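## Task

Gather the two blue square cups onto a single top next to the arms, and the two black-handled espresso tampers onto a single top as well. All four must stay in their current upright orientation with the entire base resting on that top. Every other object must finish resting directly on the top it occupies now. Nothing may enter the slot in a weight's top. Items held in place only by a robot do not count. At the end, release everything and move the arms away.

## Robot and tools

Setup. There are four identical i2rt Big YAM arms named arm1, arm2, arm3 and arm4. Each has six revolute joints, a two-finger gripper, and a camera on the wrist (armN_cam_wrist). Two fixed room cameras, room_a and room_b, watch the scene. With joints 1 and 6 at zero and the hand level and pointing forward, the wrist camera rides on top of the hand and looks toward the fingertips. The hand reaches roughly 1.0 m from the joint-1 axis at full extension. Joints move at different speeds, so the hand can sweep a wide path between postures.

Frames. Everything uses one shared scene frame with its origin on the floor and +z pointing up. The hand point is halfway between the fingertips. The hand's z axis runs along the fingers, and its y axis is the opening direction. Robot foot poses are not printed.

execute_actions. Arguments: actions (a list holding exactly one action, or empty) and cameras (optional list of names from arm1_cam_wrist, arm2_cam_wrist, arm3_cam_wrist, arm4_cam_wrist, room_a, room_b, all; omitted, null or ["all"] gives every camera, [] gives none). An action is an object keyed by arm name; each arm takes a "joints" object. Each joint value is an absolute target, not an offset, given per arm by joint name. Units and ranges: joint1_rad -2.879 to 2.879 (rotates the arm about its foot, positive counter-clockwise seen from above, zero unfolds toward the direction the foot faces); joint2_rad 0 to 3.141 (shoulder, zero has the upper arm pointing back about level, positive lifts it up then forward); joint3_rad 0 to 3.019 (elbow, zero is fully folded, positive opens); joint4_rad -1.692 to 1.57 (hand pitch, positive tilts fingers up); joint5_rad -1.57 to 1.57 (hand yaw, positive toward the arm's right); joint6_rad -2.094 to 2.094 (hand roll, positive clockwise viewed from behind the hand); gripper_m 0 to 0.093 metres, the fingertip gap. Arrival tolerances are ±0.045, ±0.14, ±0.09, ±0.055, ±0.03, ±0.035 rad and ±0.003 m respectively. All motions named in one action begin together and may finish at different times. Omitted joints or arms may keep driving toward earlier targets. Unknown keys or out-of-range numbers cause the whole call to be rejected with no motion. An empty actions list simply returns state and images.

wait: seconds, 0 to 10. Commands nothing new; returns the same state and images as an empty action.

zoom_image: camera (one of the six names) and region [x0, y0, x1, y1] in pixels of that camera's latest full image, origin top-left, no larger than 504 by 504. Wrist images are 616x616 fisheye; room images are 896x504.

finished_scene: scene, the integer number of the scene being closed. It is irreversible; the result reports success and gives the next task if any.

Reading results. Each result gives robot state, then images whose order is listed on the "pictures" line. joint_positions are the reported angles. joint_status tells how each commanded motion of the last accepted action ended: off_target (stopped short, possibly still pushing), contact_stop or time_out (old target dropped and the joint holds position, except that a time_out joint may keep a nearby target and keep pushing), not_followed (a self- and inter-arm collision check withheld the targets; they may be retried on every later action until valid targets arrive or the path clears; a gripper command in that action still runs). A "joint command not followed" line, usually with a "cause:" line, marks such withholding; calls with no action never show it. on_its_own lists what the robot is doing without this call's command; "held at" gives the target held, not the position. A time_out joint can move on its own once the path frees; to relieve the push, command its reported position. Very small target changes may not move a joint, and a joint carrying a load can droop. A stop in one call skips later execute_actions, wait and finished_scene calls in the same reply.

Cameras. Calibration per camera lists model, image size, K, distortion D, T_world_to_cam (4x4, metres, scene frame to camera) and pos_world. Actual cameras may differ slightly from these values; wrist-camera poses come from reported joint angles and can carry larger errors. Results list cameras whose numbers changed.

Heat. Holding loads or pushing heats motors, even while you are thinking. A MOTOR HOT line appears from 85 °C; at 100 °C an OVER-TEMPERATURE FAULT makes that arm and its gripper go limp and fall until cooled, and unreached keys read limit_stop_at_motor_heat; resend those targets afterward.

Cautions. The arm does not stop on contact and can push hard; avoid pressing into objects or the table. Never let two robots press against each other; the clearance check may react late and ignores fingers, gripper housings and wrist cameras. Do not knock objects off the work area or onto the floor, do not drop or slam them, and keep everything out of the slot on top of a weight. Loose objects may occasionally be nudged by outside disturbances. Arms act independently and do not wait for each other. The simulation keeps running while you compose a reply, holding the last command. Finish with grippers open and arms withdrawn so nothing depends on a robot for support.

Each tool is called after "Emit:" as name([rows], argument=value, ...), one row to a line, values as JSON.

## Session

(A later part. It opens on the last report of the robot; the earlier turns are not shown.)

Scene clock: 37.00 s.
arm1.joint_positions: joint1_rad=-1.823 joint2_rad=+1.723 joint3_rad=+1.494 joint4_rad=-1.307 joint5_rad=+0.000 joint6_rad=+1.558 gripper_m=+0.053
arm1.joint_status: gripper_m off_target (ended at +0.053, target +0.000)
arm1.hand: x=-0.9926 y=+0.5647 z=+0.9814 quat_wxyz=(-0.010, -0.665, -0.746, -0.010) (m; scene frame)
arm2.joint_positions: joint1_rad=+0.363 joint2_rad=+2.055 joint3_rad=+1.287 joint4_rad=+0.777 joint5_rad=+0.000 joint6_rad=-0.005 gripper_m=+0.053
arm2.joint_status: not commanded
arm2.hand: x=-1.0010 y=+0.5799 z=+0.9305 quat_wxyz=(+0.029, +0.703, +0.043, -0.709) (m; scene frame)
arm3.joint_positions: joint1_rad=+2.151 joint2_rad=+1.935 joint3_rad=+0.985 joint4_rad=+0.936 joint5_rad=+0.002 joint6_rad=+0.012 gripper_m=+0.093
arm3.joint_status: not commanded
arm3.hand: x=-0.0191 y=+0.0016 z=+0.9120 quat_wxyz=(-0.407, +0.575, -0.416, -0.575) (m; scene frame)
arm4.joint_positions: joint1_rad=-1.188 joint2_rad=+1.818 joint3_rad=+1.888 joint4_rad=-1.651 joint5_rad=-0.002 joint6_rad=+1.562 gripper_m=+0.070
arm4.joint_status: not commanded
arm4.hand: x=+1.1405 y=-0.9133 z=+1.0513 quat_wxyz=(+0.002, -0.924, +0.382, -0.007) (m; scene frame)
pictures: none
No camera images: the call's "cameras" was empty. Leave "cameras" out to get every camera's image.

Emit:
execute_actions([
  {"arm2":{"joints":{"gripper_m":0.093}}},
], cameras=[])

Emit:
execute_actions([
  {"arm1":{"joints":{"joint2_rad":1.68,"joint3_rad":1.8,"joint4_rad":-1.65}}},
], cameras=[])

Emit:
execute_actions([
  {"arm1":{"joints":{"joint1_rad":1.75,"joint6_rad":0}},"arm2":{"joints":{"joint1_rad":-1.98,"joint2_rad":1.8,"joint3_rad":1.0,"joint4_rad":-0.75}}},
], cameras=[])

Emit:
execute_actions([
  {"arm1":{"joints":{"joint2_rad":2.108,"joint3_rad":1.45,"joint4_rad":-0.89}},"arm2":{"joints":{"joint2_rad":1.867,"joint3_rad":0.92,"joint4_rad":-0.61}}},
], cameras=["arm1_cam_wrist","arm2_cam_wrist"])

Scene clock: 38.37 s.
arm1.joint_positions: joint1_rad=-1.823 joint2_rad=+1.723 joint3_rad=+1.494 joint4_rad=-1.307 joint5_rad=+0.000 joint6_rad=+1.558 gripper_m=+0.053
arm1.joint_status: not commanded
arm1.hand: x=-0.9926 y=+0.5647 z=+0.9814 quat_wxyz=(-0.010, -0.665, -0.746, -0.010) (m; scene frame)
arm2.joint_positions: joint1_rad=+0.363 joint2_rad=+2.055 joint3_rad=+1.287 joint4_rad=+0.777 joint5_rad=+0.000 joint6_rad=-0.005 gripper_m=+0.093
arm2.joint_status: all done
arm2.hand: x=-1.0010 y=+0.5799 z=+0.9305 quat_wxyz=(+0.029, +0.703, +0.043, -0.709) (m; scene frame)
arm3.joint_positions: joint1_rad=+2.151 joint2_rad=+1.935 joint3_rad=+0.985 joint4_rad=+0.936 joint5_rad=+0.002 joint6_rad=+0.012 gripper_m=+0.093
arm3.joint_status: not commanded
arm3.hand: x=-0.0191 y=+0.0016 z=+0.9120 quat_wxyz=(-0.407, +0.575, -0.416, -0.575) (m; scene frame)
arm4.joint_positions: joint1_rad=-1.188 joint2_rad=+1.818 joint3_rad=+1.888 joint4_rad=-1.651 joint5_rad=-0.002 joint6_rad=+1.562 gripper_m=+0.070
arm4.joint_status: not commanded
arm4.hand: x=+1.1405 y=-0.9133 z=+1.0513 quat_wxyz=(+0.002, -0.924, +0.382, -0.007) (m; scene frame)
pictures: none
No camera images: the call's "cameras" was empty. Leave "cameras" out to get every camera's image.

Scene clock: 39.50 s.
arm1.joint_positions: joint1_rad=-1.823 joint2_rad=+1.660 joint3_rad=+1.772 joint4_rad=-1.636 joint5_rad=+0.000 joint6_rad=+1.558 gripper_m=+0.053
arm1.joint_status: all done
arm1.hand: x=-1.0043 y=+0.5636 z=+1.1182 quat_wxyz=(-0.014, -0.665, -0.746, -0.014) (m; scene frame)
arm2.joint_positions: joint1_rad=+0.363 joint2_rad=+2.055 joint3_rad=+1.287 joint4_rad=+0.777 joint5_rad=+0.000 joint6_rad=-0.005 gripper_m=+0.093
arm2.joint_status: not commanded
arm2.hand: x=-1.0010 y=+0.5799 z=+0.9305 quat_wxyz=(+0.029, +0.703, +0.043, -0.709) (m; scene frame)
arm3.joint_positions: joint1_rad=+2.151 joint2_rad=+1.935 joint3_rad=+0.985 joint4_rad=+0.936 joint5_rad=+0.002 joint6_rad=+0.012 gripper_m=+0.093
arm3.joint_status: not commanded
arm3.hand: x=-0.0191 y=+0.0016 z=+0.9120 quat_wxyz=(-0.407, +0.575, -0.416, -0.575) (m; scene frame)
arm4.joint_positions: joint1_rad=-1.188 joint2_rad=+1.818 joint3_rad=+1.888 joint4_rad=-1.651 joint5_rad=-0.002 joint6_rad=+1.562 gripper_m=+0.070
arm4.joint_status: not commanded
arm4.hand: x=+1.1405 y=-0.9133 z=+1.0513 quat_wxyz=(+0.002, -0.924, +0.382, -0.007) (m; scene frame)
pictures: none
No camera images: the call's "cameras" was empty. Leave "cameras" out to get every camera's image.

Scene clock: 42.33 s.
arm1.joint_positions: joint1_rad=+1.757 joint2_rad=+1.678 joint3_rad=+1.772 joint4_rad=-1.636 joint5_rad=+0.000 joint6_rad=+0.015 gripper_m=+0.053
arm1.joint_status: all done
arm1.hand: x=-1.9597 y=+0.2453 z=+1.1160 quat_wxyz=(+0.004, +0.966, +0.260, -0.017) (m; scene frame)
arm2.joint_positions: joint1_rad=-1.982 joint2_rad=+1.802 joint3_rad=+1.000 joint4_rad=-0.741 joint5_rad=-0.001 joint6_rad=-0.005 gripper_m=+0.093
arm2.joint_status: all done
arm2.hand: x=+0.0523 y=+1.0127 z=+0.7308 quat_wxyz=(-0.016, +0.437, -0.899, -0.013) (m; scene frame)
arm3.joint_positions: joint1_rad=+2.151 joint2_rad=+1.935 joint3_rad=+0.985 joint4_rad=+0.936 joint5_rad=+0.002 joint6_rad=+0.012 gripper_m=+0.093
arm3.joint_status: not commanded
arm3.hand: x=-0.0191 y=+0.0016 z=+0.9120 quat_wxyz=(-0.407, +0.575, -0.416, -0.575) (m; scene frame)
arm4.joint_positions: joint1_rad=-1.188 joint2_rad=+1.818 joint3_rad=+1.888 joint4_rad=-1.651 joint5_rad=-0.002 joint6_rad=+1.562 gripper_m=+0.070
arm4.joint_status: not commanded
arm4.hand: x=+1.1405 y=-0.9133 z=+1.0513 quat_wxyz=(+0.002, -0.924, +0.382, -0.007) (m; scene frame)
pictures: none
No camera images: the call's "cameras" was empty. Leave "cameras" out to get every camera's image.

Scene clock: 44.03 s.
arm1.joint_positions: joint1_rad=+1.757 joint2_rad=+2.101 joint3_rad=+1.427 joint4_rad=-0.902 joint5_rad=+0.000 joint6_rad=+0.015 gripper_m=+0.053
arm1.joint_status: all done
arm1.hand: x=-2.0064 y=+0.2181 z=+0.7653 quat_wxyz=(-0.001, +0.966, +0.260, -0.001) (m; scene frame)
arm2.joint_positions: joint1_rad=-1.982 joint2_rad=+1.857 joint3_rad=+0.910 joint4_rad=-0.621 joint5_rad=-0.001 joint6_rad=-0.005 gripper_m=+0.093
arm2.joint_status: all done
arm2.hand: x=+0.0340 y=+0.9902 z=+0.6858 quat_wxyz=(-0.005, +0.437, -0.899, -0.008) (m; scene frame)
arm3.joint_positions: joint1_rad=+2.151 joint2_rad=+1.935 joint3_rad=+0.985 joint4_rad=+0.936 joint5_rad=+0.002 joint6_rad=+0.012 gripper_m=+0.093
arm3.joint_status: not commanded
arm3.hand: x=-0.0191 y=+0.0016 z=+0.9120 quat_wxyz=(-0.407, +0.575, -0.416, -0.575) (m; scene frame)
arm4.joint_positions: joint1_rad=-1.188 joint2_rad=+1.818 joint3_rad=+1.888 joint4_rad=-1.651 joint5_rad=-0.002 joint6_rad=+1.562 gripper_m=+0.070
arm4.joint_status: not commanded
arm4.hand: x=+1.1405 y=-0.9133 z=+1.0513 quat_wxyz=(+0.002, -0.924, +0.382, -0.007) (m; scene frame)
pictures: arm1_cam_wrist, arm2_cam_wrist
camera_calibration (this result's frames):
arm1_cam_wrist: T_world_to_cam=[[-0.506104, 0.862464, 0.00392155, -1.20766], [0.70321, 0.410011, 0.58085, 0.88229], [0.499354, 0.296728, -0.814001, 1.68437], [0, 0, 0, 1]] pos_world=[-2.07273, 0.180018, 0.863334]
arm2_cam_wrist: T_world_to_cam=[[0.783716, -0.621023, -0.0109578, 0.599374], [-0.502872, -0.644769, 0.575668, 0.264186], [-0.364568, -0.445649, -0.81761, 1.1384], [0, 0, 0, 1]] pos_world=[0.078138, 1.04989, 0.785252]
Images, in order (width x height): arm1_cam_wrist 616x616, arm2_cam_wrist 616x616.

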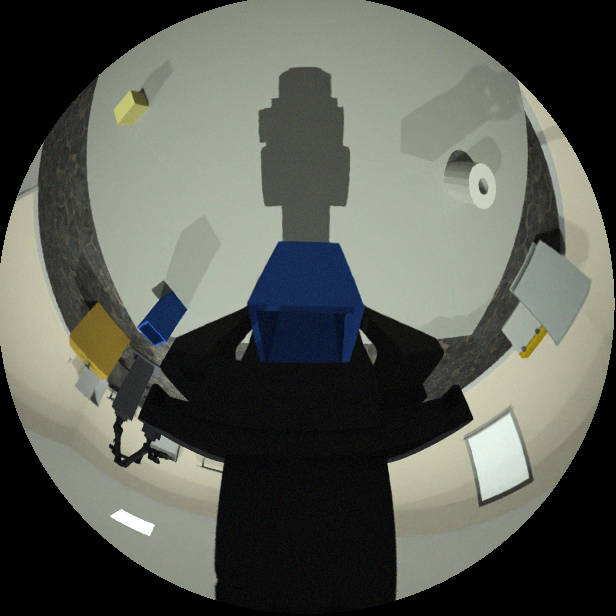

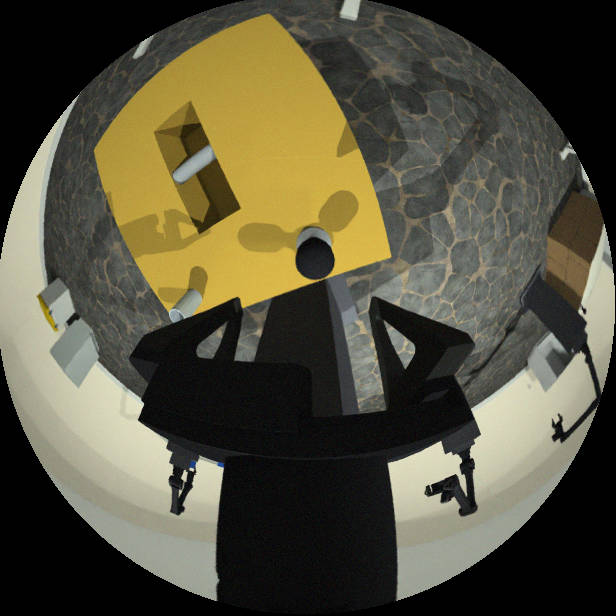

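Emit:
execute_actions([
  {"arm1":{"joints":{"joint2_rad":2.225,"joint4_rad":-0.77}},"arm2":{"joints":{"joint1_rad":-2.01,"joint2_rad":2.13,"joint3_rad":0.895,"joint4_rad":-0.325}}},
], cameras=["arm1_cam_wrist","arm2_cam_wrist","room_a"])

Emit:
zoom_image(camera="room_a", region=[510, 260, 620, 360])

Scene clock: 45.90 s.
arm1.joint_positions: joint1_rad=+1.757 joint2_rad=+2.218 joint3_rad=+1.429 joint4_rad=-0.784 joint5_rad=+0.000 joint6_rad=+0.015 gripper_m=+0.053
arm1.joint_status: all done
arm1.hand: x=-2.0103 y=+0.2159 z=+0.7017 quat_wxyz=(+0.000, +0.966, +0.260, -0.003) (m; scene frame)
arm2.joint_positions: joint1_rad=-2.000 joint2_rad=+2.131 joint3_rad=+0.885 joint4_rad=-0.336 joint5_rad=-0.001 joint6_rad=-0.005 gripper_m=+0.093
arm2.joint_status: all done
arm2.hand: x=+0.0286 y=+0.9732 z=+0.5742 quat_wxyz=(+0.002, +0.429, -0.903, -0.005) (m; scene frame)
arm3.joint_positions: joint1_rad=+2.151 joint2_rad=+1.935 joint3_rad=+0.985 joint4_rad=+0.936 joint5_rad=+0.002 joint6_rad=+0.012 gripper_m=+0.093
arm3.joint_status: not commanded
arm3.hand: x=-0.0191 y=+0.0016 z=+0.9120 quat_wxyz=(-0.407, +0.575, -0.416, -0.575) (m; scene frame)
arm4.joint_positions: joint1_rad=-1.188 joint2_rad=+1.818 joint3_rad=+1.888 joint4_rad=-1.651 joint5_rad=-0.002 joint6_rad=+1.562 gripper_m=+0.070
arm4.joint_status: not commanded
arm4.hand: x=+1.1405 y=-0.9133 z=+1.0513 quat_wxyz=(+0.002, -0.924, +0.382, -0.007) (m; scene frame)
pictures: arm1_cam_wrist, arm2_cam_wrist, room_a
camera_calibration (this result's frames):
arm1_cam_wrist: T_world_to_cam=[[-0.506098, 0.862467, 0.00388188, -1.20746], [0.705101, 0.411154, 0.577741, 0.928667], [0.496687, 0.295131, -0.816211, 1.63173], [0, 0, 0, 1]] pos_world=[-2.07636, 0.177994, 0.799997]
arm2_cam_wrist: T_world_to_cam=[[0.772192, -0.635291, -0.0111951, 0.606179], [-0.508986, -0.629024, 0.58759, 0.292721], [-0.380333, -0.448034, -0.809081, 1.03548], [0, 0, 0, 1]] pos_world=[0.0747319, 1.03316, 0.672575]
Images, in order (width x height): arm1_cam_wrist 616x616, arm2_cam_wrist 616x616, room_a 896x504.

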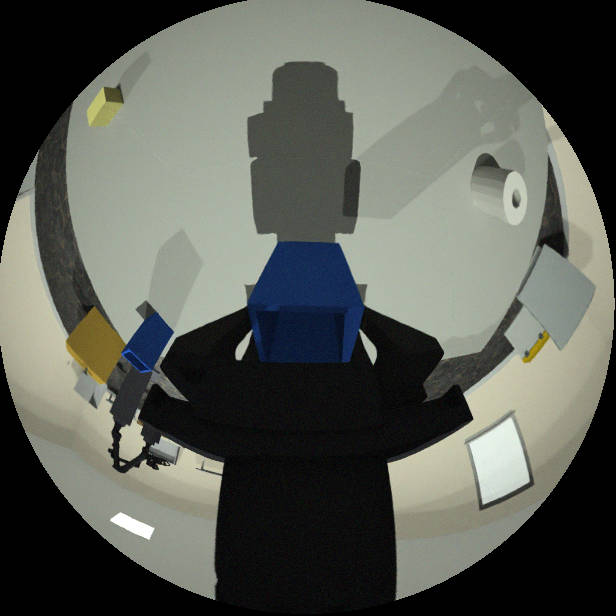

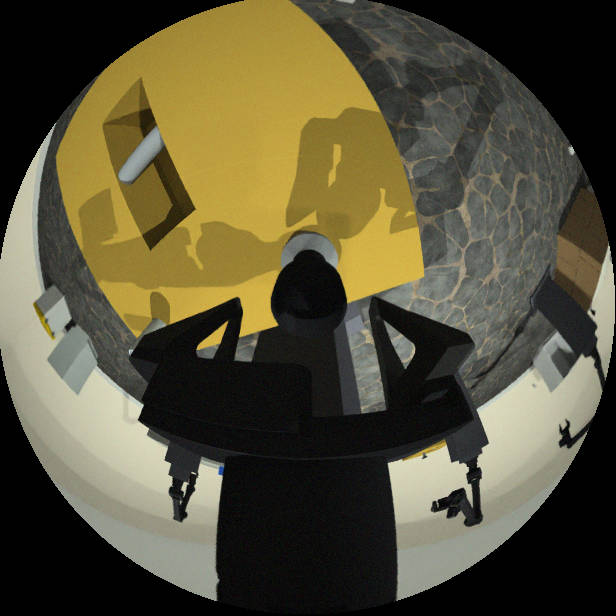

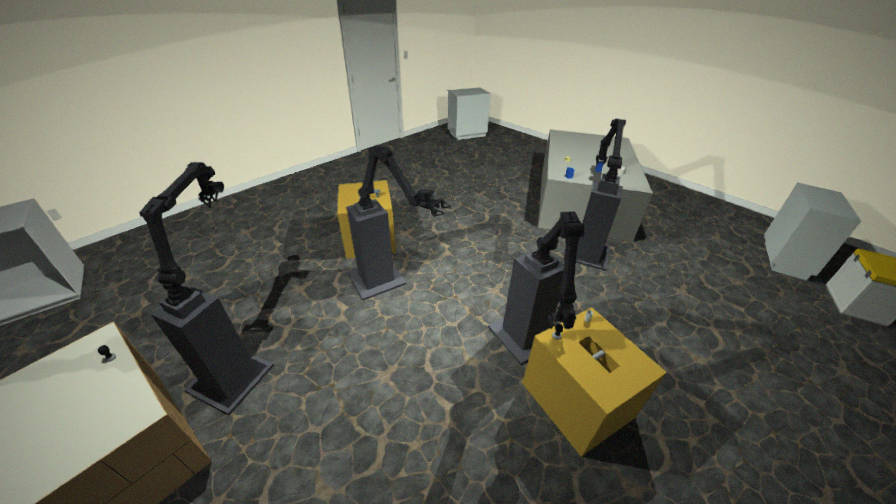

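Region (510, 260, 620, 360) of room_a's 896x504 image, scaled by 4.582, with more detail than that image has; it fills the top 458 rows of this view, and the rest is white.

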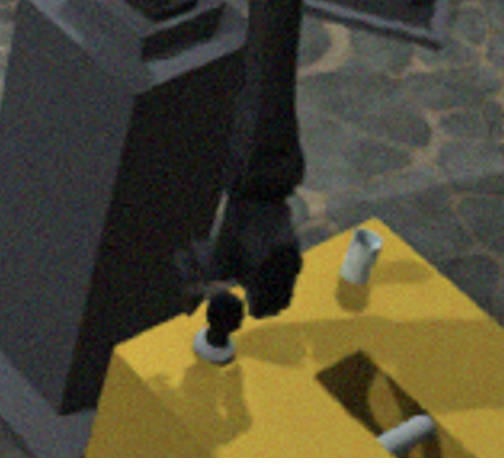

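Emit:
execute_actions([
  {"arm1":{"joints":{"joint2_rad":2.30,"joint4_rad":-0.695}},"arm2":{"joints":{"joint4_rad":-0.27}}},
], cameras=["arm1_cam_wrist","arm2_cam_wrist"])

Emit:
execute_actions([
  {"arm2":{"joints":{"gripper_m":0}}},
], cameras=[])

Scene clock: 47.37 s.
arm1.joint_positions: joint1_rad=+1.757 joint2_rad=+2.278 joint3_rad=+1.429 joint4_rad=-0.709 joint5_rad=+0.000 joint6_rad=+0.015 gripper_m=+0.053
arm1.joint_status: all done
arm1.hand: x=-2.0121 y=+0.2149 z=+0.6683 quat_wxyz=(+0.002, +0.966, +0.260, -0.009) (m; scene frame)
arm2.joint_positions: joint1_rad=-2.000 joint2_rad=+2.131 joint3_rad=+0.885 joint4_rad=-0.281 joint5_rad=-0.001 joint6_rad=-0.005 gripper_m=+0.093
arm2.joint_status: all done
arm2.hand: x=+0.0371 y=+0.9836 z=+0.5746 quat_wxyz=(-0.023, +0.429, -0.903, -0.016) (m; scene frame)
arm3.joint_positions: joint1_rad=+2.151 joint2_rad=+1.935 joint3_rad=+0.985 joint4_rad=+0.936 joint5_rad=+0.002 joint6_rad=+0.012 gripper_m=+0.093
arm3.joint_status: not commanded
arm3.hand: x=-0.0191 y=+0.0016 z=+0.9120 quat_wxyz=(-0.407, +0.575, -0.416, -0.575) (m; scene frame)
arm4.joint_positions: joint1_rad=-1.188 joint2_rad=+1.818 joint3_rad=+1.888 joint4_rad=-1.651 joint5_rad=-0.002 joint6_rad=+1.562 gripper_m=+0.070
arm4.joint_status: not commanded
arm4.hand: x=+1.1405 y=-0.9133 z=+1.0513 quat_wxyz=(+0.002, -0.924, +0.382, -0.007) (m; scene frame)
pictures: arm1_cam_wrist, arm2_cam_wrist
camera_calibration (this result's frames):
arm1_cam_wrist: T_world_to_cam=[[-0.506077, 0.86248, 0.00373883, -1.20724], [0.711824, 0.415221, 0.566479, 0.969771], [0.487024, 0.289343, -0.824068, 1.59267], [0, 0, 0, 1]] pos_world=[-2.07693, 0.177724, 0.767628]
arm2_cam_wrist: T_world_to_cam=[[0.772266, -0.635201, -0.0111568, 0.606058], [-0.529041, -0.652723, 0.54228, 0.353517], [-0.351739, -0.412883, -0.840123, 1.02592], [0, 0, 0, 1]] pos_world=[0.079841, 1.0393, 0.676952]
Images, in order (width x height): arm1_cam_wrist 616x616, arm2_cam_wrist 616x616.

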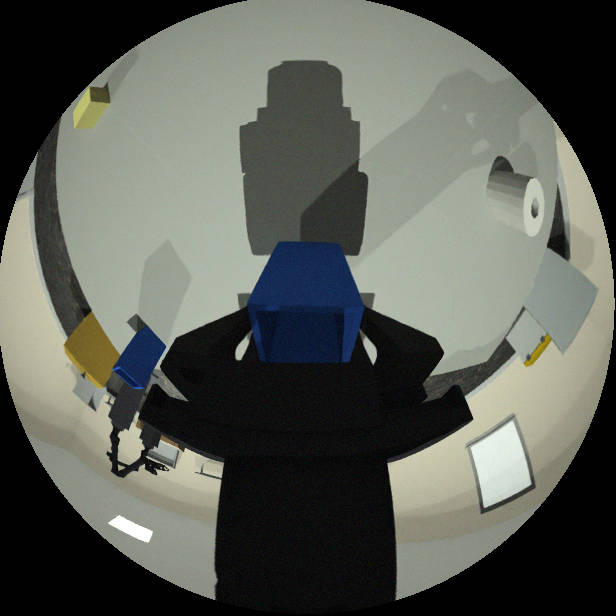

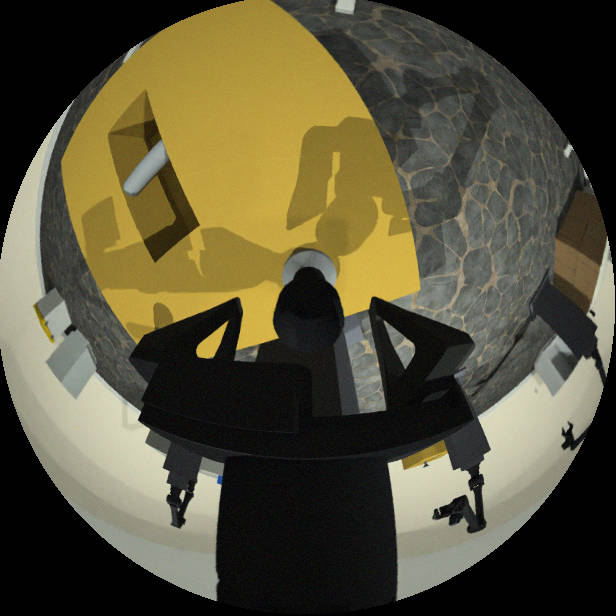

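Scene clock: 48.07 s.
arm1.joint_positions: joint1_rad=+1.757 joint2_rad=+2.278 joint3_rad=+1.429 joint4_rad=-0.709 joint5_rad=+0.000 joint6_rad=+0.015 gripper_m=+0.053
arm1.joint_status: not commanded
arm1.hand: x=-2.0121 y=+0.2149 z=+0.6683 quat_wxyz=(+0.002, +0.966, +0.260, -0.009) (m; scene frame)
arm2.joint_positions: joint1_rad=-2.001 joint2_rad=+2.131 joint3_rad=+0.885 joint4_rad=-0.281 joint5_rad=+0.001 joint6_rad=-0.005 gripper_m=+0.045
arm2.joint_status: gripper_m off_target (ended at +0.045, target +0.000)
arm2.hand: x=+0.0376 y=+0.9833 z=+0.5746 quat_wxyz=(-0.024, +0.428, -0.903, -0.015) (m; scene frame)
arm3.joint_positions: joint1_rad=+2.151 joint2_rad=+1.935 joint3_rad=+0.985 joint4_rad=+0.936 joint5_rad=+0.002 joint6_rad=+0.012 gripper_m=+0.093
arm3.joint_status: not commanded
arm3.hand: x=-0.0191 y=+0.0016 z=+0.9120 quat_wxyz=(-0.407, +0.575, -0.416, -0.575) (m; scene frame)
arm4.joint_positions: joint1_rad=-1.188 joint2_rad=+1.818 joint3_rad=+1.888 joint4_rad=-1.651 joint5_rad=-0.002 joint6_rad=+1.562 gripper_m=+0.070
arm4.joint_status: not commanded
arm4.hand: x=+1.1405 y=-0.9133 z=+1.0513 quat_wxyz=(+0.002, -0.924, +0.382, -0.007) (m; scene frame)
pictures: none
No camera images: the call's "cameras" was empty. Leave "cameras" out to get every camera's image.

Emit:
execute_actions([
  {"arm1":{"joints":{"joint2_rad":2.325}},"arm2":{"joints":{"joint2_rad":1.8,"joint3_rad":1.0,"joint4_rad":-0.72}}},
], cameras=["arm1_cam_wrist"])

Emit:
execute_actions([
  {"arm2":{"joints":{"joint1_rad":2.13,"joint2_rad":1.89,"joint3_rad":1.98,"joint4_rad":-1.62,"joint6_rad":1.57}},"arm4":{"joints":{"joint1_rad":-1.85}}},
], cameras=["arm3_cam_wrist"])

Scene clock: 49.73 s.
arm1.joint_positions: joint1_rad=+1.757 joint2_rad=+2.291 joint3_rad=+1.429 joint4_rad=-0.709 joint5_rad=+0.000 joint6_rad=+0.015 gripper_m=+0.053
arm1.joint_status: all done
arm1.hand: x=-2.0091 y=+0.2168 z=+0.6615 quat_wxyz=(+0.000, +0.966, +0.260, -0.003) (m; scene frame)
arm2.joint_positions: joint1_rad=-2.001 joint2_rad=+1.793 joint3_rad=+0.981 joint4_rad=-0.714 joint5_rad=+0.001 joint6_rad=-0.005 gripper_m=+0.045
arm2.joint_status: all done
arm2.hand: x=+0.0580 y=+1.0058 z=+0.7294 quat_wxyz=(-0.024, +0.428, -0.903, -0.016) (m; scene frame)
arm3.joint_positions: joint1_rad=+2.151 joint2_rad=+1.935 joint3_rad=+0.985 joint4_rad=+0.936 joint5_rad=+0.002 joint6_rad=+0.012 gripper_m=+0.093
arm3.joint_status: not commanded
arm3.hand: x=-0.0191 y=+0.0016 z=+0.9120 quat_wxyz=(-0.407, +0.575, -0.416, -0.575) (m; scene frame)
arm4.joint_positions: joint1_rad=-1.188 joint2_rad=+1.818 joint3_rad=+1.888 joint4_rad=-1.651 joint5_rad=-0.002 joint6_rad=+1.562 gripper_m=+0.070
arm4.joint_status: not commanded
arm4.hand: x=+1.1405 y=-0.9133 z=+1.0513 quat_wxyz=(+0.002, -0.924, +0.382, -0.007) (m; scene frame)
pictures: arm1_cam_wrist
camera_calibration (this result's frames):
arm1_cam_wrist: T_world_to_cam=[[-0.506095, 0.862469, 0.003866, -1.20739], [0.705855, 0.41161, 0.576495, 0.952855], [0.495618, 0.29449, -0.817091, 1.59664], [0, 0, 0, 1]] pos_world=[-2.07495, 0.178932, 0.759955]
Images, in order (width x height): arm1_cam_wrist 616x616.

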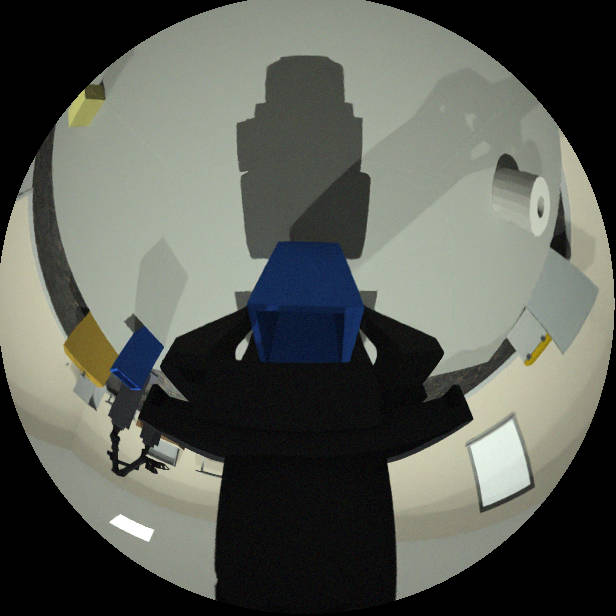

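Scene clock: 52.93 s.
arm1.joint_positions: joint1_rad=+1.757 joint2_rad=+2.291 joint3_rad=+1.429 joint4_rad=-0.709 joint5_rad=+0.000 joint6_rad=+0.015 gripper_m=+0.053
arm1.joint_status: not commanded
arm1.hand: x=-2.0091 y=+0.2168 z=+0.6615 quat_wxyz=(+0.000, +0.966, +0.260, -0.003) (m; scene frame)
arm2.joint_positions: joint1_rad=+2.141 joint2_rad=+1.917 joint3_rad=+1.929 joint4_rad=-1.610 joint5_rad=-0.002 joint6_rad=+1.560 gripper_m=+0.045
arm2.joint_status: all done
arm2.hand: x=-0.0463 y=+0.0974 z=+0.9757 quat_wxyz=(-0.021, +0.987, +0.160, +0.001) (m; scene frame)
arm3.joint_positions: joint1_rad=+2.151 joint2_rad=+1.935 joint3_rad=+0.985 joint4_rad=+0.936 joint5_rad=+0.002 joint6_rad=+0.012 gripper_m=+0.093
arm3.joint_status: not commanded
arm3.hand: x=-0.0191 y=+0.0016 z=+0.9120 quat_wxyz=(-0.407, +0.575, -0.416, -0.575) (m; scene frame)
arm4.joint_positions: joint1_rad=-1.862 joint2_rad=+1.818 joint3_rad=+1.888 joint4_rad=-1.651 joint5_rad=+0.002 joint6_rad=+1.562 gripper_m=+0.070
arm4.joint_status: all done
arm4.hand: x=+0.9828 y=-0.5785 z=+1.0481 quat_wxyz=(+0.004, -0.746, +0.666, -0.007) (m; scene frame)
pictures: arm3_cam_wrist
camera_calibration (this result's frames):
arm3_cam_wrist: T_world_to_cam=[[0.952801, 0.303094, -0.0174246, 0.0320713], [0.163115, -0.559482, -0.812634, 0.749346], [-0.256054, 0.771436, -0.582514, 0.644527], [0, 0, 0, 1]] pos_world=[0.0122466, -0.087687, 0.984949]
Images, in order (width x height): arm3_cam_wrist 616x616.

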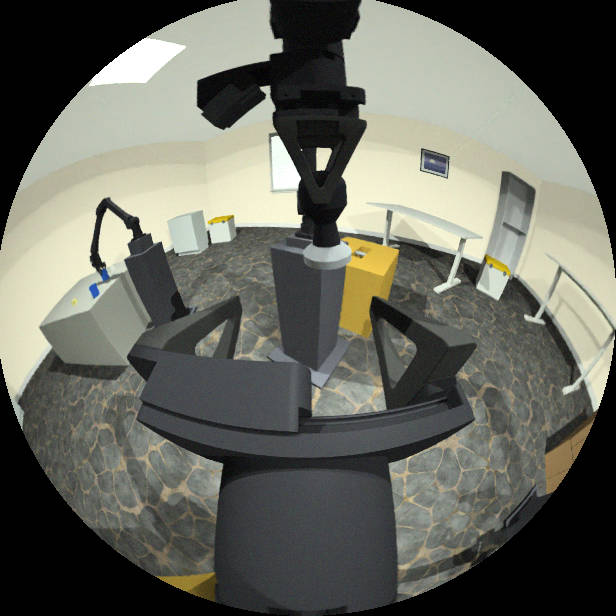

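Emit:
execute_actions([
  {"arm1":{"joints":{"joint2_rad":2.345}},"arm3":{"joints":{"joint1_rad":2.115}}},
], cameras=[])

Emit:
execute_actions([
  {"arm3":{"joints":{"joint2_rad":2.15,"joint3_rad":1.435,"joint4_rad":0.74}}},
], cameras=["arm1_cam_wrist","arm3_cam_wrist","arm2_cam_wrist"])

Scene clock: 54.33 s.
arm1.joint_positions: joint1_rad=+1.757 joint2_rad=+2.305 joint3_rad=+1.430 joint4_rad=-0.708 joint5_rad=+0.000 joint6_rad=+0.015 gripper_m=+0.053
arm1.joint_status: all done
arm1.hand: x=-2.0064 y=+0.2188 z=+0.6539 quat_wxyz=(-0.002, +0.966, +0.260, +0.002) (m; scene frame)
arm2.joint_positions: joint1_rad=+2.141 joint2_rad=+1.917 joint3_rad=+1.929 joint4_rad=-1.610 joint5_rad=-0.002 joint6_rad=+1.560 gripper_m=+0.045
arm2.joint_status: not commanded
arm2.hand: x=-0.0463 y=+0.0974 z=+0.9757 quat_wxyz=(-0.021, +0.987, +0.160, +0.001) (m; scene frame)
arm3.joint_positions: joint1_rad=+2.114 joint2_rad=+1.935 joint3_rad=+0.985 joint4_rad=+0.936 joint5_rad=+0.002 joint6_rad=+0.012 gripper_m=+0.093
arm3.joint_status: all done
arm3.hand: x=+0.0051 y=+0.0094 z=+0.9121 quat_wxyz=(-0.418, +0.567, -0.427, -0.567) (m; scene frame)
arm4.joint_positions: joint1_rad=-1.862 joint2_rad=+1.818 joint3_rad=+1.888 joint4_rad=-1.651 joint5_rad=+0.002 joint6_rad=+1.562 gripper_m=+0.070
arm4.joint_status: not commanded
arm4.hand: x=+0.9828 y=-0.5785 z=+1.0481 quat_wxyz=(+0.004, -0.746, +0.666, -0.007) (m; scene frame)
pictures: none
No camera images: the call's "cameras" was empty. Leave "cameras" out to get every camera's image.

Scene clock: 55.53 s.
arm1.joint_positions: joint1_rad=+1.757 joint2_rad=+2.305 joint3_rad=+1.430 joint4_rad=-0.708 joint5_rad=+0.000 joint6_rad=+0.015 gripper_m=+0.053
arm1.joint_status: not commanded
arm1.hand: x=-2.0064 y=+0.2188 z=+0.6539 quat_wxyz=(-0.002, +0.966, +0.260, +0.002) (m; scene frame)
arm2.joint_positions: joint1_rad=+2.141 joint2_rad=+1.917 joint3_rad=+1.929 joint4_rad=-1.610 joint5_rad=-0.002 joint6_rad=+1.560 gripper_m=+0.045
arm2.joint_status: not commanded
arm2.hand: x=-0.0463 y=+0.0974 z=+0.9757 quat_wxyz=(-0.021, +0.987, +0.160, +0.001) (m; scene frame)
arm3.joint_positions: joint1_rad=+2.114 joint2_rad=+2.164 joint3_rad=+1.399 joint4_rad=+0.751 joint5_rad=+0.002 joint6_rad=+0.012 gripper_m=+0.093
arm3.joint_status: all done
arm3.hand: x=-0.0303 y=+0.1271 z=+0.9048 quat_wxyz=(-0.418, +0.567, -0.427, -0.567) (m; scene frame)
arm4.joint_positions: joint1_rad=-1.862 joint2_rad=+1.818 joint3_rad=+1.888 joint4_rad=-1.651 joint5_rad=+0.002 joint6_rad=+1.562 gripper_m=+0.070
arm4.joint_status: not commanded
arm4.hand: x=+0.9828 y=-0.5785 z=+1.0481 quat_wxyz=(+0.004, -0.746, +0.666, -0.007) (m; scene frame)
pictures: arm1_cam_wrist, arm2_cam_wrist, arm3_cam_wrist
camera_calibration (this result's frames):
arm1_cam_wrist: T_world_to_cam=[[-0.505786, 0.862646, 0.00474537, -1.20775], [0.700547, 0.407522, 0.585798, 0.938689], [0.503403, 0.299613, -0.810443, 1.59871], [0, 0, 0, 1]] pos_world=[-2.07325, 0.180328, 0.751511]
arm2_cam_wrist: T_world_to_cam=[[-0.311459, 0.949383, 0.0407973, -0.143148], [0.771198, 0.227452, 0.594575, -0.563149], [0.5552, 0.216648, -0.803005, 0.912098], [0, 0, 0, 1]] pos_world=[-0.116682, 0.0663869, 1.07309]
arm3_cam_wrist: T_world_to_cam=[[0.963359, 0.267632, -0.0176552, 0.00961853], [0.142195, -0.565436, -0.812442, 0.815482], [-0.227418, 0.780164, -0.582774, 0.540664], [0, 0, 0, 1]] pos_world=[-0.00226663, 0.0367225, 0.977787]
Images, in order (width x height): arm1_cam_wrist 616x616, arm2_cam_wrist 616x616, arm3_cam_wrist 616x616.

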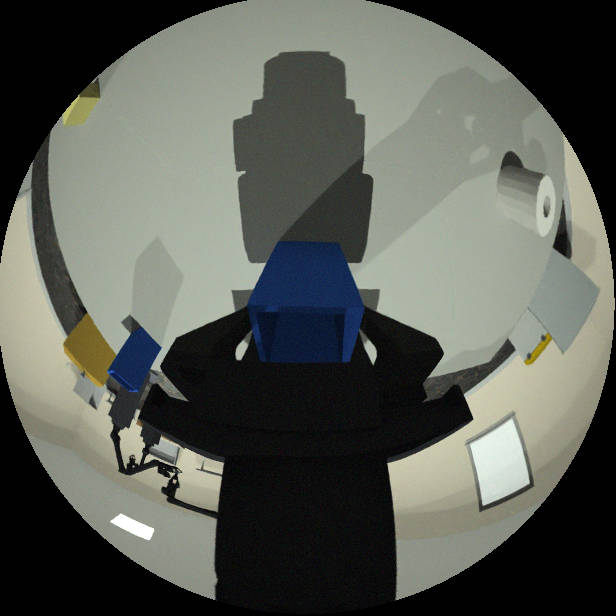

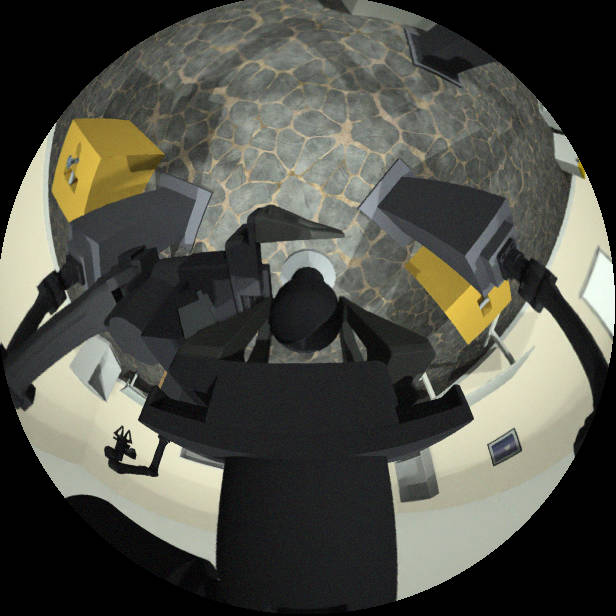

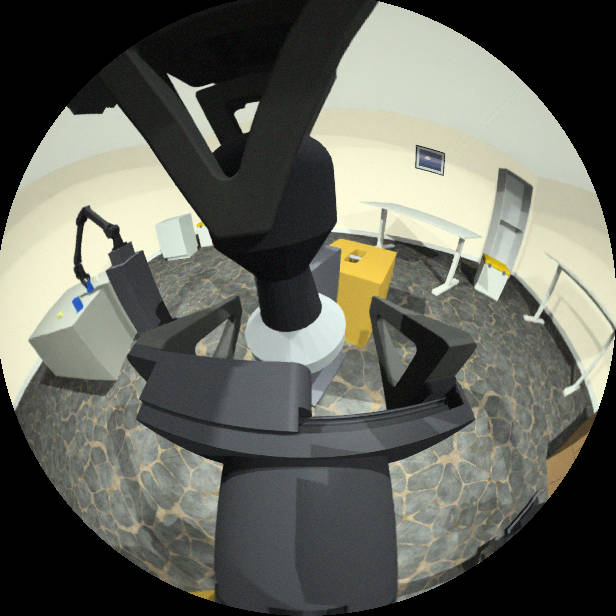

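Emit:
execute_actions([
  {"arm1":{"joints":{"gripper_m":0.09}},"arm3":{"joints":{"joint1_rad":2.13}}},
], cameras=[])

Emit:
execute_actions([
  {"arm1":{"joints":{"joint2_rad":1.95,"joint4_rad":-1.05}},"arm3":{"joints":{"gripper_m":0}}},
], cameras=["arm3_cam_wrist","arm1_cam_wrist"])

Scene clock: 56.63 s.
arm1.joint_positions: joint1_rad=+1.757 joint2_rad=+2.305 joint3_rad=+1.430 joint4_rad=-0.708 joint5_rad=+0.000 joint6_rad=+0.015 gripper_m=+0.090
arm1.joint_status: all done
arm1.hand: x=-2.0064 y=+0.2188 z=+0.6539 quat_wxyz=(-0.002, +0.966, +0.260, +0.002) (m; scene frame)
arm2.joint_positions: joint1_rad=+2.141 joint2_rad=+1.917 joint3_rad=+1.929 joint4_rad=-1.610 joint5_rad=-0.002 joint6_rad=+1.560 gripper_m=+0.045
arm2.joint_status: not commanded
arm2.hand: x=-0.0463 y=+0.0974 z=+0.9757 quat_wxyz=(-0.021, +0.987, +0.160, +0.001) (m; scene frame)
arm3.joint_positions: joint1_rad=+2.124 joint2_rad=+2.164 joint3_rad=+1.399 joint4_rad=+0.751 joint5_rad=+0.002 joint6_rad=+0.012 gripper_m=+0.093
arm3.joint_status: all done
arm3.hand: x=-0.0380 y=+0.1248 z=+0.9048 quat_wxyz=(-0.415, +0.570, -0.424, -0.569) (m; scene frame)
arm4.joint_positions: joint1_rad=-1.862 joint2_rad=+1.818 joint3_rad=+1.888 joint4_rad=-1.651 joint5_rad=+0.002 joint6_rad=+1.562 gripper_m=+0.070
arm4.joint_status: not commanded
arm4.hand: x=+0.9828 y=-0.5785 z=+1.0481 quat_wxyz=(+0.004, -0.746, +0.666, -0.007) (m; scene frame)
pictures: none
No camera images: the call's "cameras" was empty. Leave "cameras" out to get every camera's image.

Scene clock: 58.07 s.
arm1.joint_positions: joint1_rad=+1.757 joint2_rad=+1.924 joint3_rad=+1.448 joint4_rad=-1.035 joint5_rad=+0.000 joint6_rad=+0.015 gripper_m=+0.090
arm1.joint_status: all done
arm1.hand: x=-2.0072 y=+0.2178 z=+0.8686 quat_wxyz=(+0.008, +0.965, +0.260, -0.032) (m; scene frame)
arm2.joint_positions: joint1_rad=+2.140 joint2_rad=+1.917 joint3_rad=+1.929 joint4_rad=-1.610 joint5_rad=+0.002 joint6_rad=+1.560 gripper_m=+0.045
arm2.joint_status: not commanded
arm2.hand: x=-0.0472 y=+0.0971 z=+0.9757 quat_wxyz=(-0.021, +0.987, +0.160, -0.001) (m; scene frame)
arm3.joint_positions: joint1_rad=+2.124 joint2_rad=+2.164 joint3_rad=+1.399 joint4_rad=+0.751 joint5_rad=+0.002 joint6_rad=+0.007 gripper_m=+0.049
arm3.joint_status: gripper_m off_target (ended at +0.049, target +0.000)
arm3.hand: x=-0.0380 y=+0.1248 z=+0.9048 quat_wxyz=(-0.416, +0.570, -0.423, -0.568) (m; scene frame)
arm4.joint_positions: joint1_rad=-1.862 joint2_rad=+1.818 joint3_rad=+1.888 joint4_rad=-1.651 joint5_rad=+0.002 joint6_rad=+1.562 gripper_m=+0.070
arm4.joint_status: not commanded
arm4.hand: x=+0.9828 y=-0.5785 z=+1.0481 quat_wxyz=(+0.004, -0.746, +0.666, -0.007) (m; scene frame)
pictures: arm1_cam_wrist, arm3_cam_wrist
camera_calibration (this result's frames):
arm1_cam_wrist: T_world_to_cam=[[-0.505974, 0.86254, 0.0040278, -1.20804], [0.734188, 0.428221, 0.526873, 0.928016], [0.452724, 0.269541, -0.849934, 1.71251], [0, 0, 0, 1]] pos_world=[-2.06787, 0.182998, 0.971442]
arm3_cam_wrist: T_world_to_cam=[[0.960821, 0.276863, -0.0130118, 0.0121462], [0.15121, -0.562944, -0.812545, 0.815362], [-0.232289, 0.778743, -0.582753, 0.540714], [0, 0, 0, 1]] pos_world=[-0.00935931, 0.0345627, 0.977779]
Images, in order (width x height): arm1_cam_wrist 616x616, arm3_cam_wrist 616x616.

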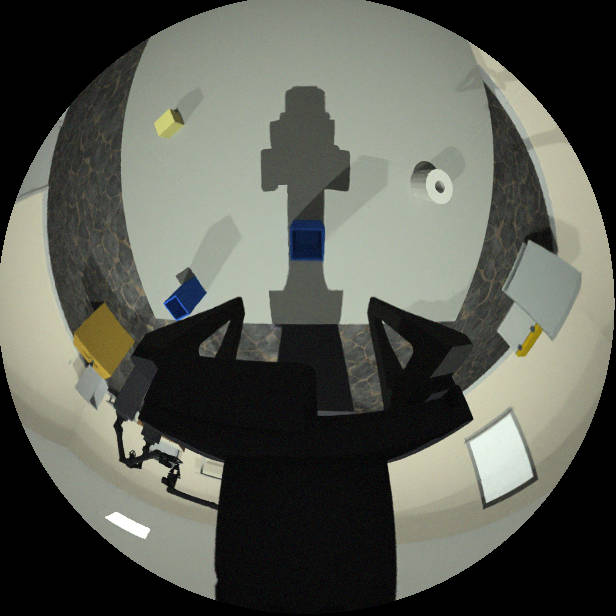

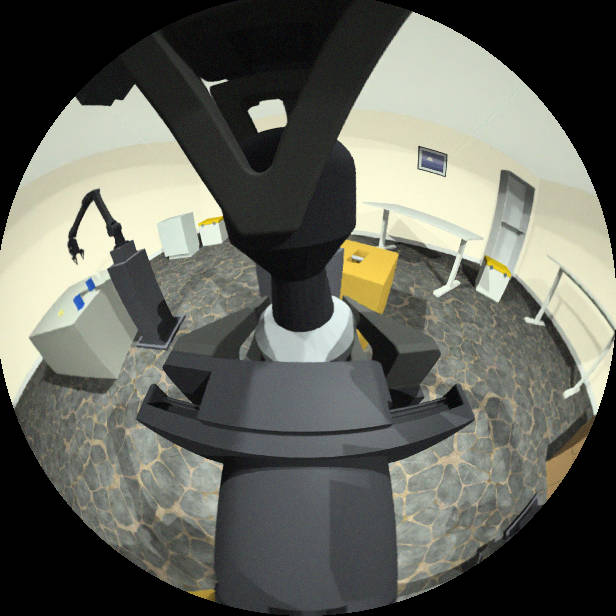

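Emit:
execute_actions([
  {"arm2":{"joints":{"gripper_m":0.062}}},
], cameras=[])

Emit:
execute_actions([
  {"arm2":{"joints":{"joint2_rad":1.7}}},
], cameras=[])

Emit:
execute_actions([
  {"arm3":{"joints":{"joint1_rad":0.34,"joint6_rad":0.08}}},
], cameras=["arm4_cam_wrist","arm3_cam_wrist"])

Scene clock: 59.30 s.
arm1.joint_positions: joint1_rad=+1.757 joint2_rad=+1.924 joint3_rad=+1.448 joint4_rad=-1.035 joint5_rad=+0.000 joint6_rad=+0.015 gripper_m=+0.090
arm1.joint_status: not commanded
arm1.hand: x=-2.0072 y=+0.2178 z=+0.8686 quat_wxyz=(+0.008, +0.965, +0.260, -0.032) (m; scene frame)
arm2.joint_positions: joint1_rad=+2.140 joint2_rad=+1.916 joint3_rad=+1.933 joint4_rad=-1.611 joint5_rad=+0.002 joint6_rad=+1.560 gripper_m=+0.062
arm2.joint_status: all done
arm2.hand: x=-0.0470 y=+0.0964 z=+0.9778 quat_wxyz=(-0.019, +0.987, +0.160, -0.001) (m; scene frame)
arm3.joint_positions: joint1_rad=+2.124 joint2_rad=+2.166 joint3_rad=+1.399 joint4_rad=+0.742 joint5_rad=+0.002 joint6_rad=+0.007 gripper_m=+0.049
arm3.joint_status: not commanded
arm3.hand: x=-0.0379 y=+0.1248 z=+0.9011 quat_wxyz=(-0.414, +0.574, -0.425, -0.565) (m; scene frame)
arm4.joint_positions: joint1_rad=-1.862 joint2_rad=+1.818 joint3_rad=+1.888 joint4_rad=-1.651 joint5_rad=+0.002 joint6_rad=+1.562 gripper_m=+0.070
arm4.joint_status: not commanded
arm4.hand: x=+0.9828 y=-0.5785 z=+1.0481 quat_wxyz=(+0.004, -0.746, +0.666, -0.007) (m; scene frame)
pictures: none
No camera images: the call's "cameras" was empty. Leave "cameras" out to get every camera's image.

Scene clock: 60.47 s.
arm1.joint_positions: joint1_rad=+1.757 joint2_rad=+1.924 joint3_rad=+1.448 joint4_rad=-1.035 joint5_rad=+0.000 joint6_rad=+0.015 gripper_m=+0.090
arm1.joint_status: not commanded
arm1.hand: x=-2.0072 y=+0.2178 z=+0.8686 quat_wxyz=(+0.008, +0.965, +0.260, -0.032) (m; scene frame)
arm2.joint_positions: joint1_rad=+2.140 joint2_rad=+1.677 joint3_rad=+1.961 joint4_rad=-1.612 joint5_rad=+0.002 joint6_rad=+1.560 gripper_m=+0.062
arm2.joint_status: all done
arm2.hand: x=-0.0578 y=+0.1274 z=+1.1218 quat_wxyz=(+0.112, +0.981, +0.158, +0.019) (m; scene frame)
arm3.joint_positions: joint1_rad=+2.124 joint2_rad=+2.166 joint3_rad=+1.399 joint4_rad=+0.742 joint5_rad=+0.002 joint6_rad=+0.007 gripper_m=+0.049
arm3.joint_status: not commanded
arm3.hand: x=-0.0379 y=+0.1248 z=+0.9011 quat_wxyz=(-0.414, +0.574, -0.425, -0.565) (m; scene frame)
arm4.joint_positions: joint1_rad=-1.862 joint2_rad=+1.818 joint3_rad=+1.888 joint4_rad=-1.651 joint5_rad=+0.002 joint6_rad=+1.562 gripper_m=+0.070
arm4.joint_status: not commanded
arm4.hand: x=+0.9828 y=-0.5785 z=+1.0481 quat_wxyz=(+0.004, -0.746, +0.666, -0.007) (m; scene frame)
pictures: none
No camera images: the call's "cameras" was empty. Leave "cameras" out to get every camera's image.

Scene clock: 62.70 s.
arm1.joint_positions: joint1_rad=+1.757 joint2_rad=+1.924 joint3_rad=+1.448 joint4_rad=-1.035 joint5_rad=+0.000 joint6_rad=+0.015 gripper_m=+0.090
arm1.joint_status: not commanded
arm1.hand: x=-2.0072 y=+0.2178 z=+0.8686 quat_wxyz=(+0.008, +0.965, +0.260, -0.032) (m; scene frame)
arm2.joint_positions: joint1_rad=+2.140 joint2_rad=+1.677 joint3_rad=+1.961 joint4_rad=-1.612 joint5_rad=+0.002 joint6_rad=+1.560 gripper_m=+0.062
arm2.joint_status: not commanded
arm2.hand: x=-0.0578 y=+0.1274 z=+1.1218 quat_wxyz=(+0.112, +0.981, +0.158, +0.019) (m; scene frame)
arm3.joint_positions: joint1_rad=+0.342 joint2_rad=+2.169 joint3_rad=+1.399 joint4_rad=+0.742 joint5_rad=+0.002 joint6_rad=+0.073 gripper_m=+0.049
arm3.joint_status: all done
arm3.hand: x=+1.0111 y=-0.5772 z=+0.8937 quat_wxyz=(-0.695, +0.004, -0.717, -0.058) (m; scene frame)
arm4.joint_positions: joint1_rad=-1.862 joint2_rad=+1.818 joint3_rad=+1.888 joint4_rad=-1.651 joint5_rad=+0.002 joint6_rad=+1.562 gripper_m=+0.070
arm4.joint_status: not commanded
arm4.hand: x=+0.9828 y=-0.5785 z=+1.0481 quat_wxyz=(+0.004, -0.746, +0.666, -0.007) (m; scene frame)
pictures: arm3_cam_wrist, arm4_cam_wrist
camera_calibration (this result's frames):
arm3_cam_wrist: T_world_to_cam=[[0.0661923, -0.994065, -0.086334, -0.565049], [-0.603689, 0.0289941, -0.796692, 1.34325], [0.794467, 0.104854, -0.598187, -0.0887681], [0, 0, 0, 1]] pos_world=[0.91883, -0.591334, 0.968273]
arm4_cam_wrist: T_world_to_cam=[[0.994517, 0.103953, 0.0113527, -0.927985], [0.0785615, -0.81439, 0.574975, -1.14067], [0.0690159, -0.570931, -0.818092, 0.584474], [0, 0, 0, 1]] pos_world=[0.972172, -0.498789, 1.14455]
Images, in order (width x height): arm3_cam_wrist 616x616, arm4_cam_wrist 616x616.

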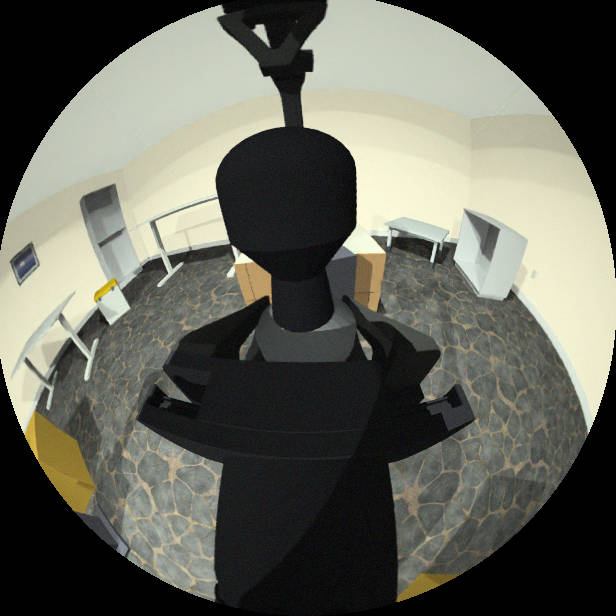

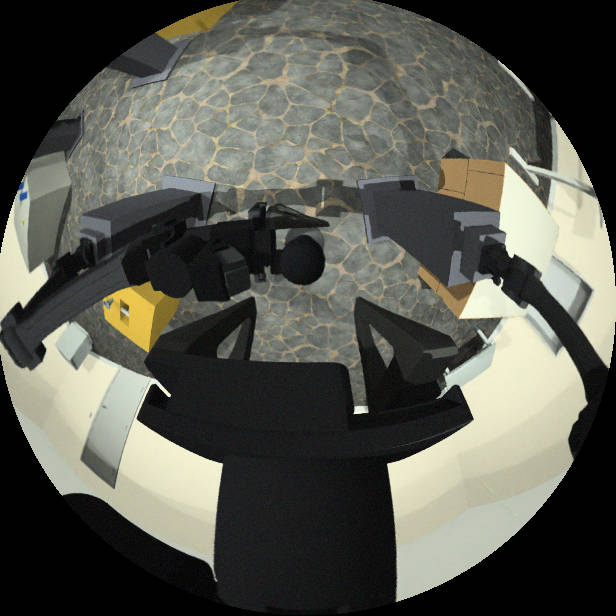

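Emit:
execute_actions([
  {"arm4":{"joints":{"joint3_rad":1.68,"joint4_rad":-1.40}}},
], cameras=["arm4_cam_wrist","arm3_cam_wrist"])

Scene clock: 64.03 s.
arm1.joint_positions: joint1_rad=+1.757 joint2_rad=+1.924 joint3_rad=+1.448 joint4_rad=-1.035 joint5_rad=+0.000 joint6_rad=+0.015 gripper_m=+0.090
arm1.joint_status: not commanded
arm1.hand: x=-2.0072 y=+0.2178 z=+0.8686 quat_wxyz=(+0.008, +0.965, +0.260, -0.032) (m; scene frame)
arm2.joint_positions: joint1_rad=+2.140 joint2_rad=+1.677 joint3_rad=+1.961 joint4_rad=-1.612 joint5_rad=+0.002 joint6_rad=+1.560 gripper_m=+0.062
arm2.joint_status: not commanded
arm2.hand: x=-0.0578 y=+0.1274 z=+1.1218 quat_wxyz=(+0.112, +0.981, +0.158, +0.019) (m; scene frame)
arm3.joint_positions: joint1_rad=+0.342 joint2_rad=+2.169 joint3_rad=+1.399 joint4_rad=+0.742 joint5_rad=+0.002 joint6_rad=+0.073 gripper_m=+0.049
arm3.joint_status: not commanded
arm3.hand: x=+1.0111 y=-0.5772 z=+0.8937 quat_wxyz=(-0.695, +0.004, -0.717, -0.058) (m; scene frame)
arm4.joint_positions: joint1_rad=-1.862 joint2_rad=+1.804 joint3_rad=+1.685 joint4_rad=-1.410 joint5_rad=+0.002 joint6_rad=+1.562 gripper_m=+0.070
arm4.joint_status: all done
arm4.hand: x=+0.9771 y=-0.5796 z=+0.9781 quat_wxyz=(-0.016, -0.746, +0.666, +0.010) (m; scene frame)
pictures: arm3_cam_wrist, arm4_cam_wrist
camera_calibration (this result's frames):
arm3_cam_wrist: T_world_to_cam=[[0.0661923, -0.994065, -0.086334, -0.565049], [-0.603689, 0.0289941, -0.796692, 1.34325], [0.794467, 0.104854, -0.598187, -0.0887681], [0, 0, 0, 1]] pos_world=[0.91883, -0.591334, 0.968273]
arm4_cam_wrist: T_world_to_cam=[[0.993821, 0.103487, -0.040134, -0.87065], [0.107688, -0.811345, 0.574563, -1.1272], [0.026897, -0.575335, -0.817476, 0.564968], [0, 0, 0, 1]] pos_world=[0.97146, -0.499399, 1.07455]
Images, in order (width x height): arm3_cam_wrist 616x616, arm4_cam_wrist 616x616.

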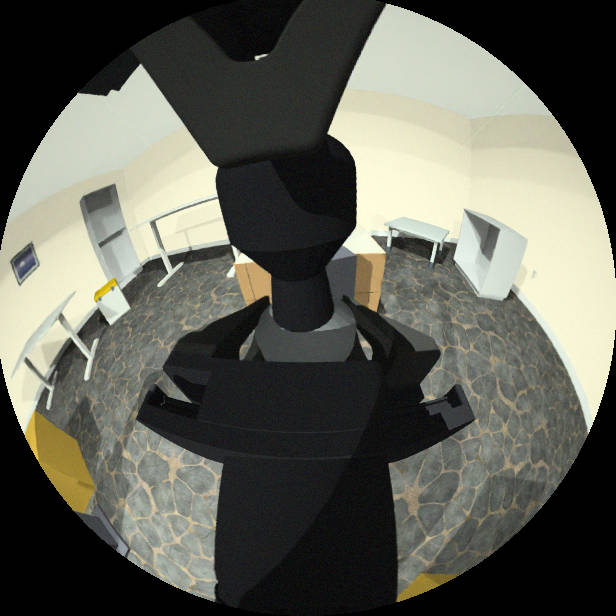

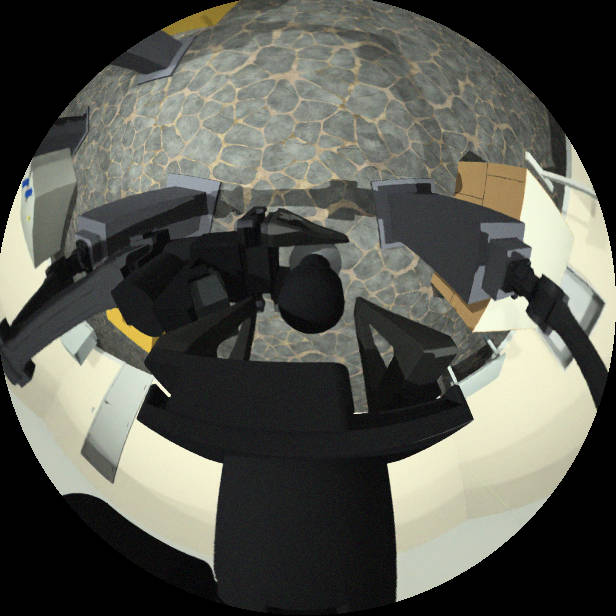

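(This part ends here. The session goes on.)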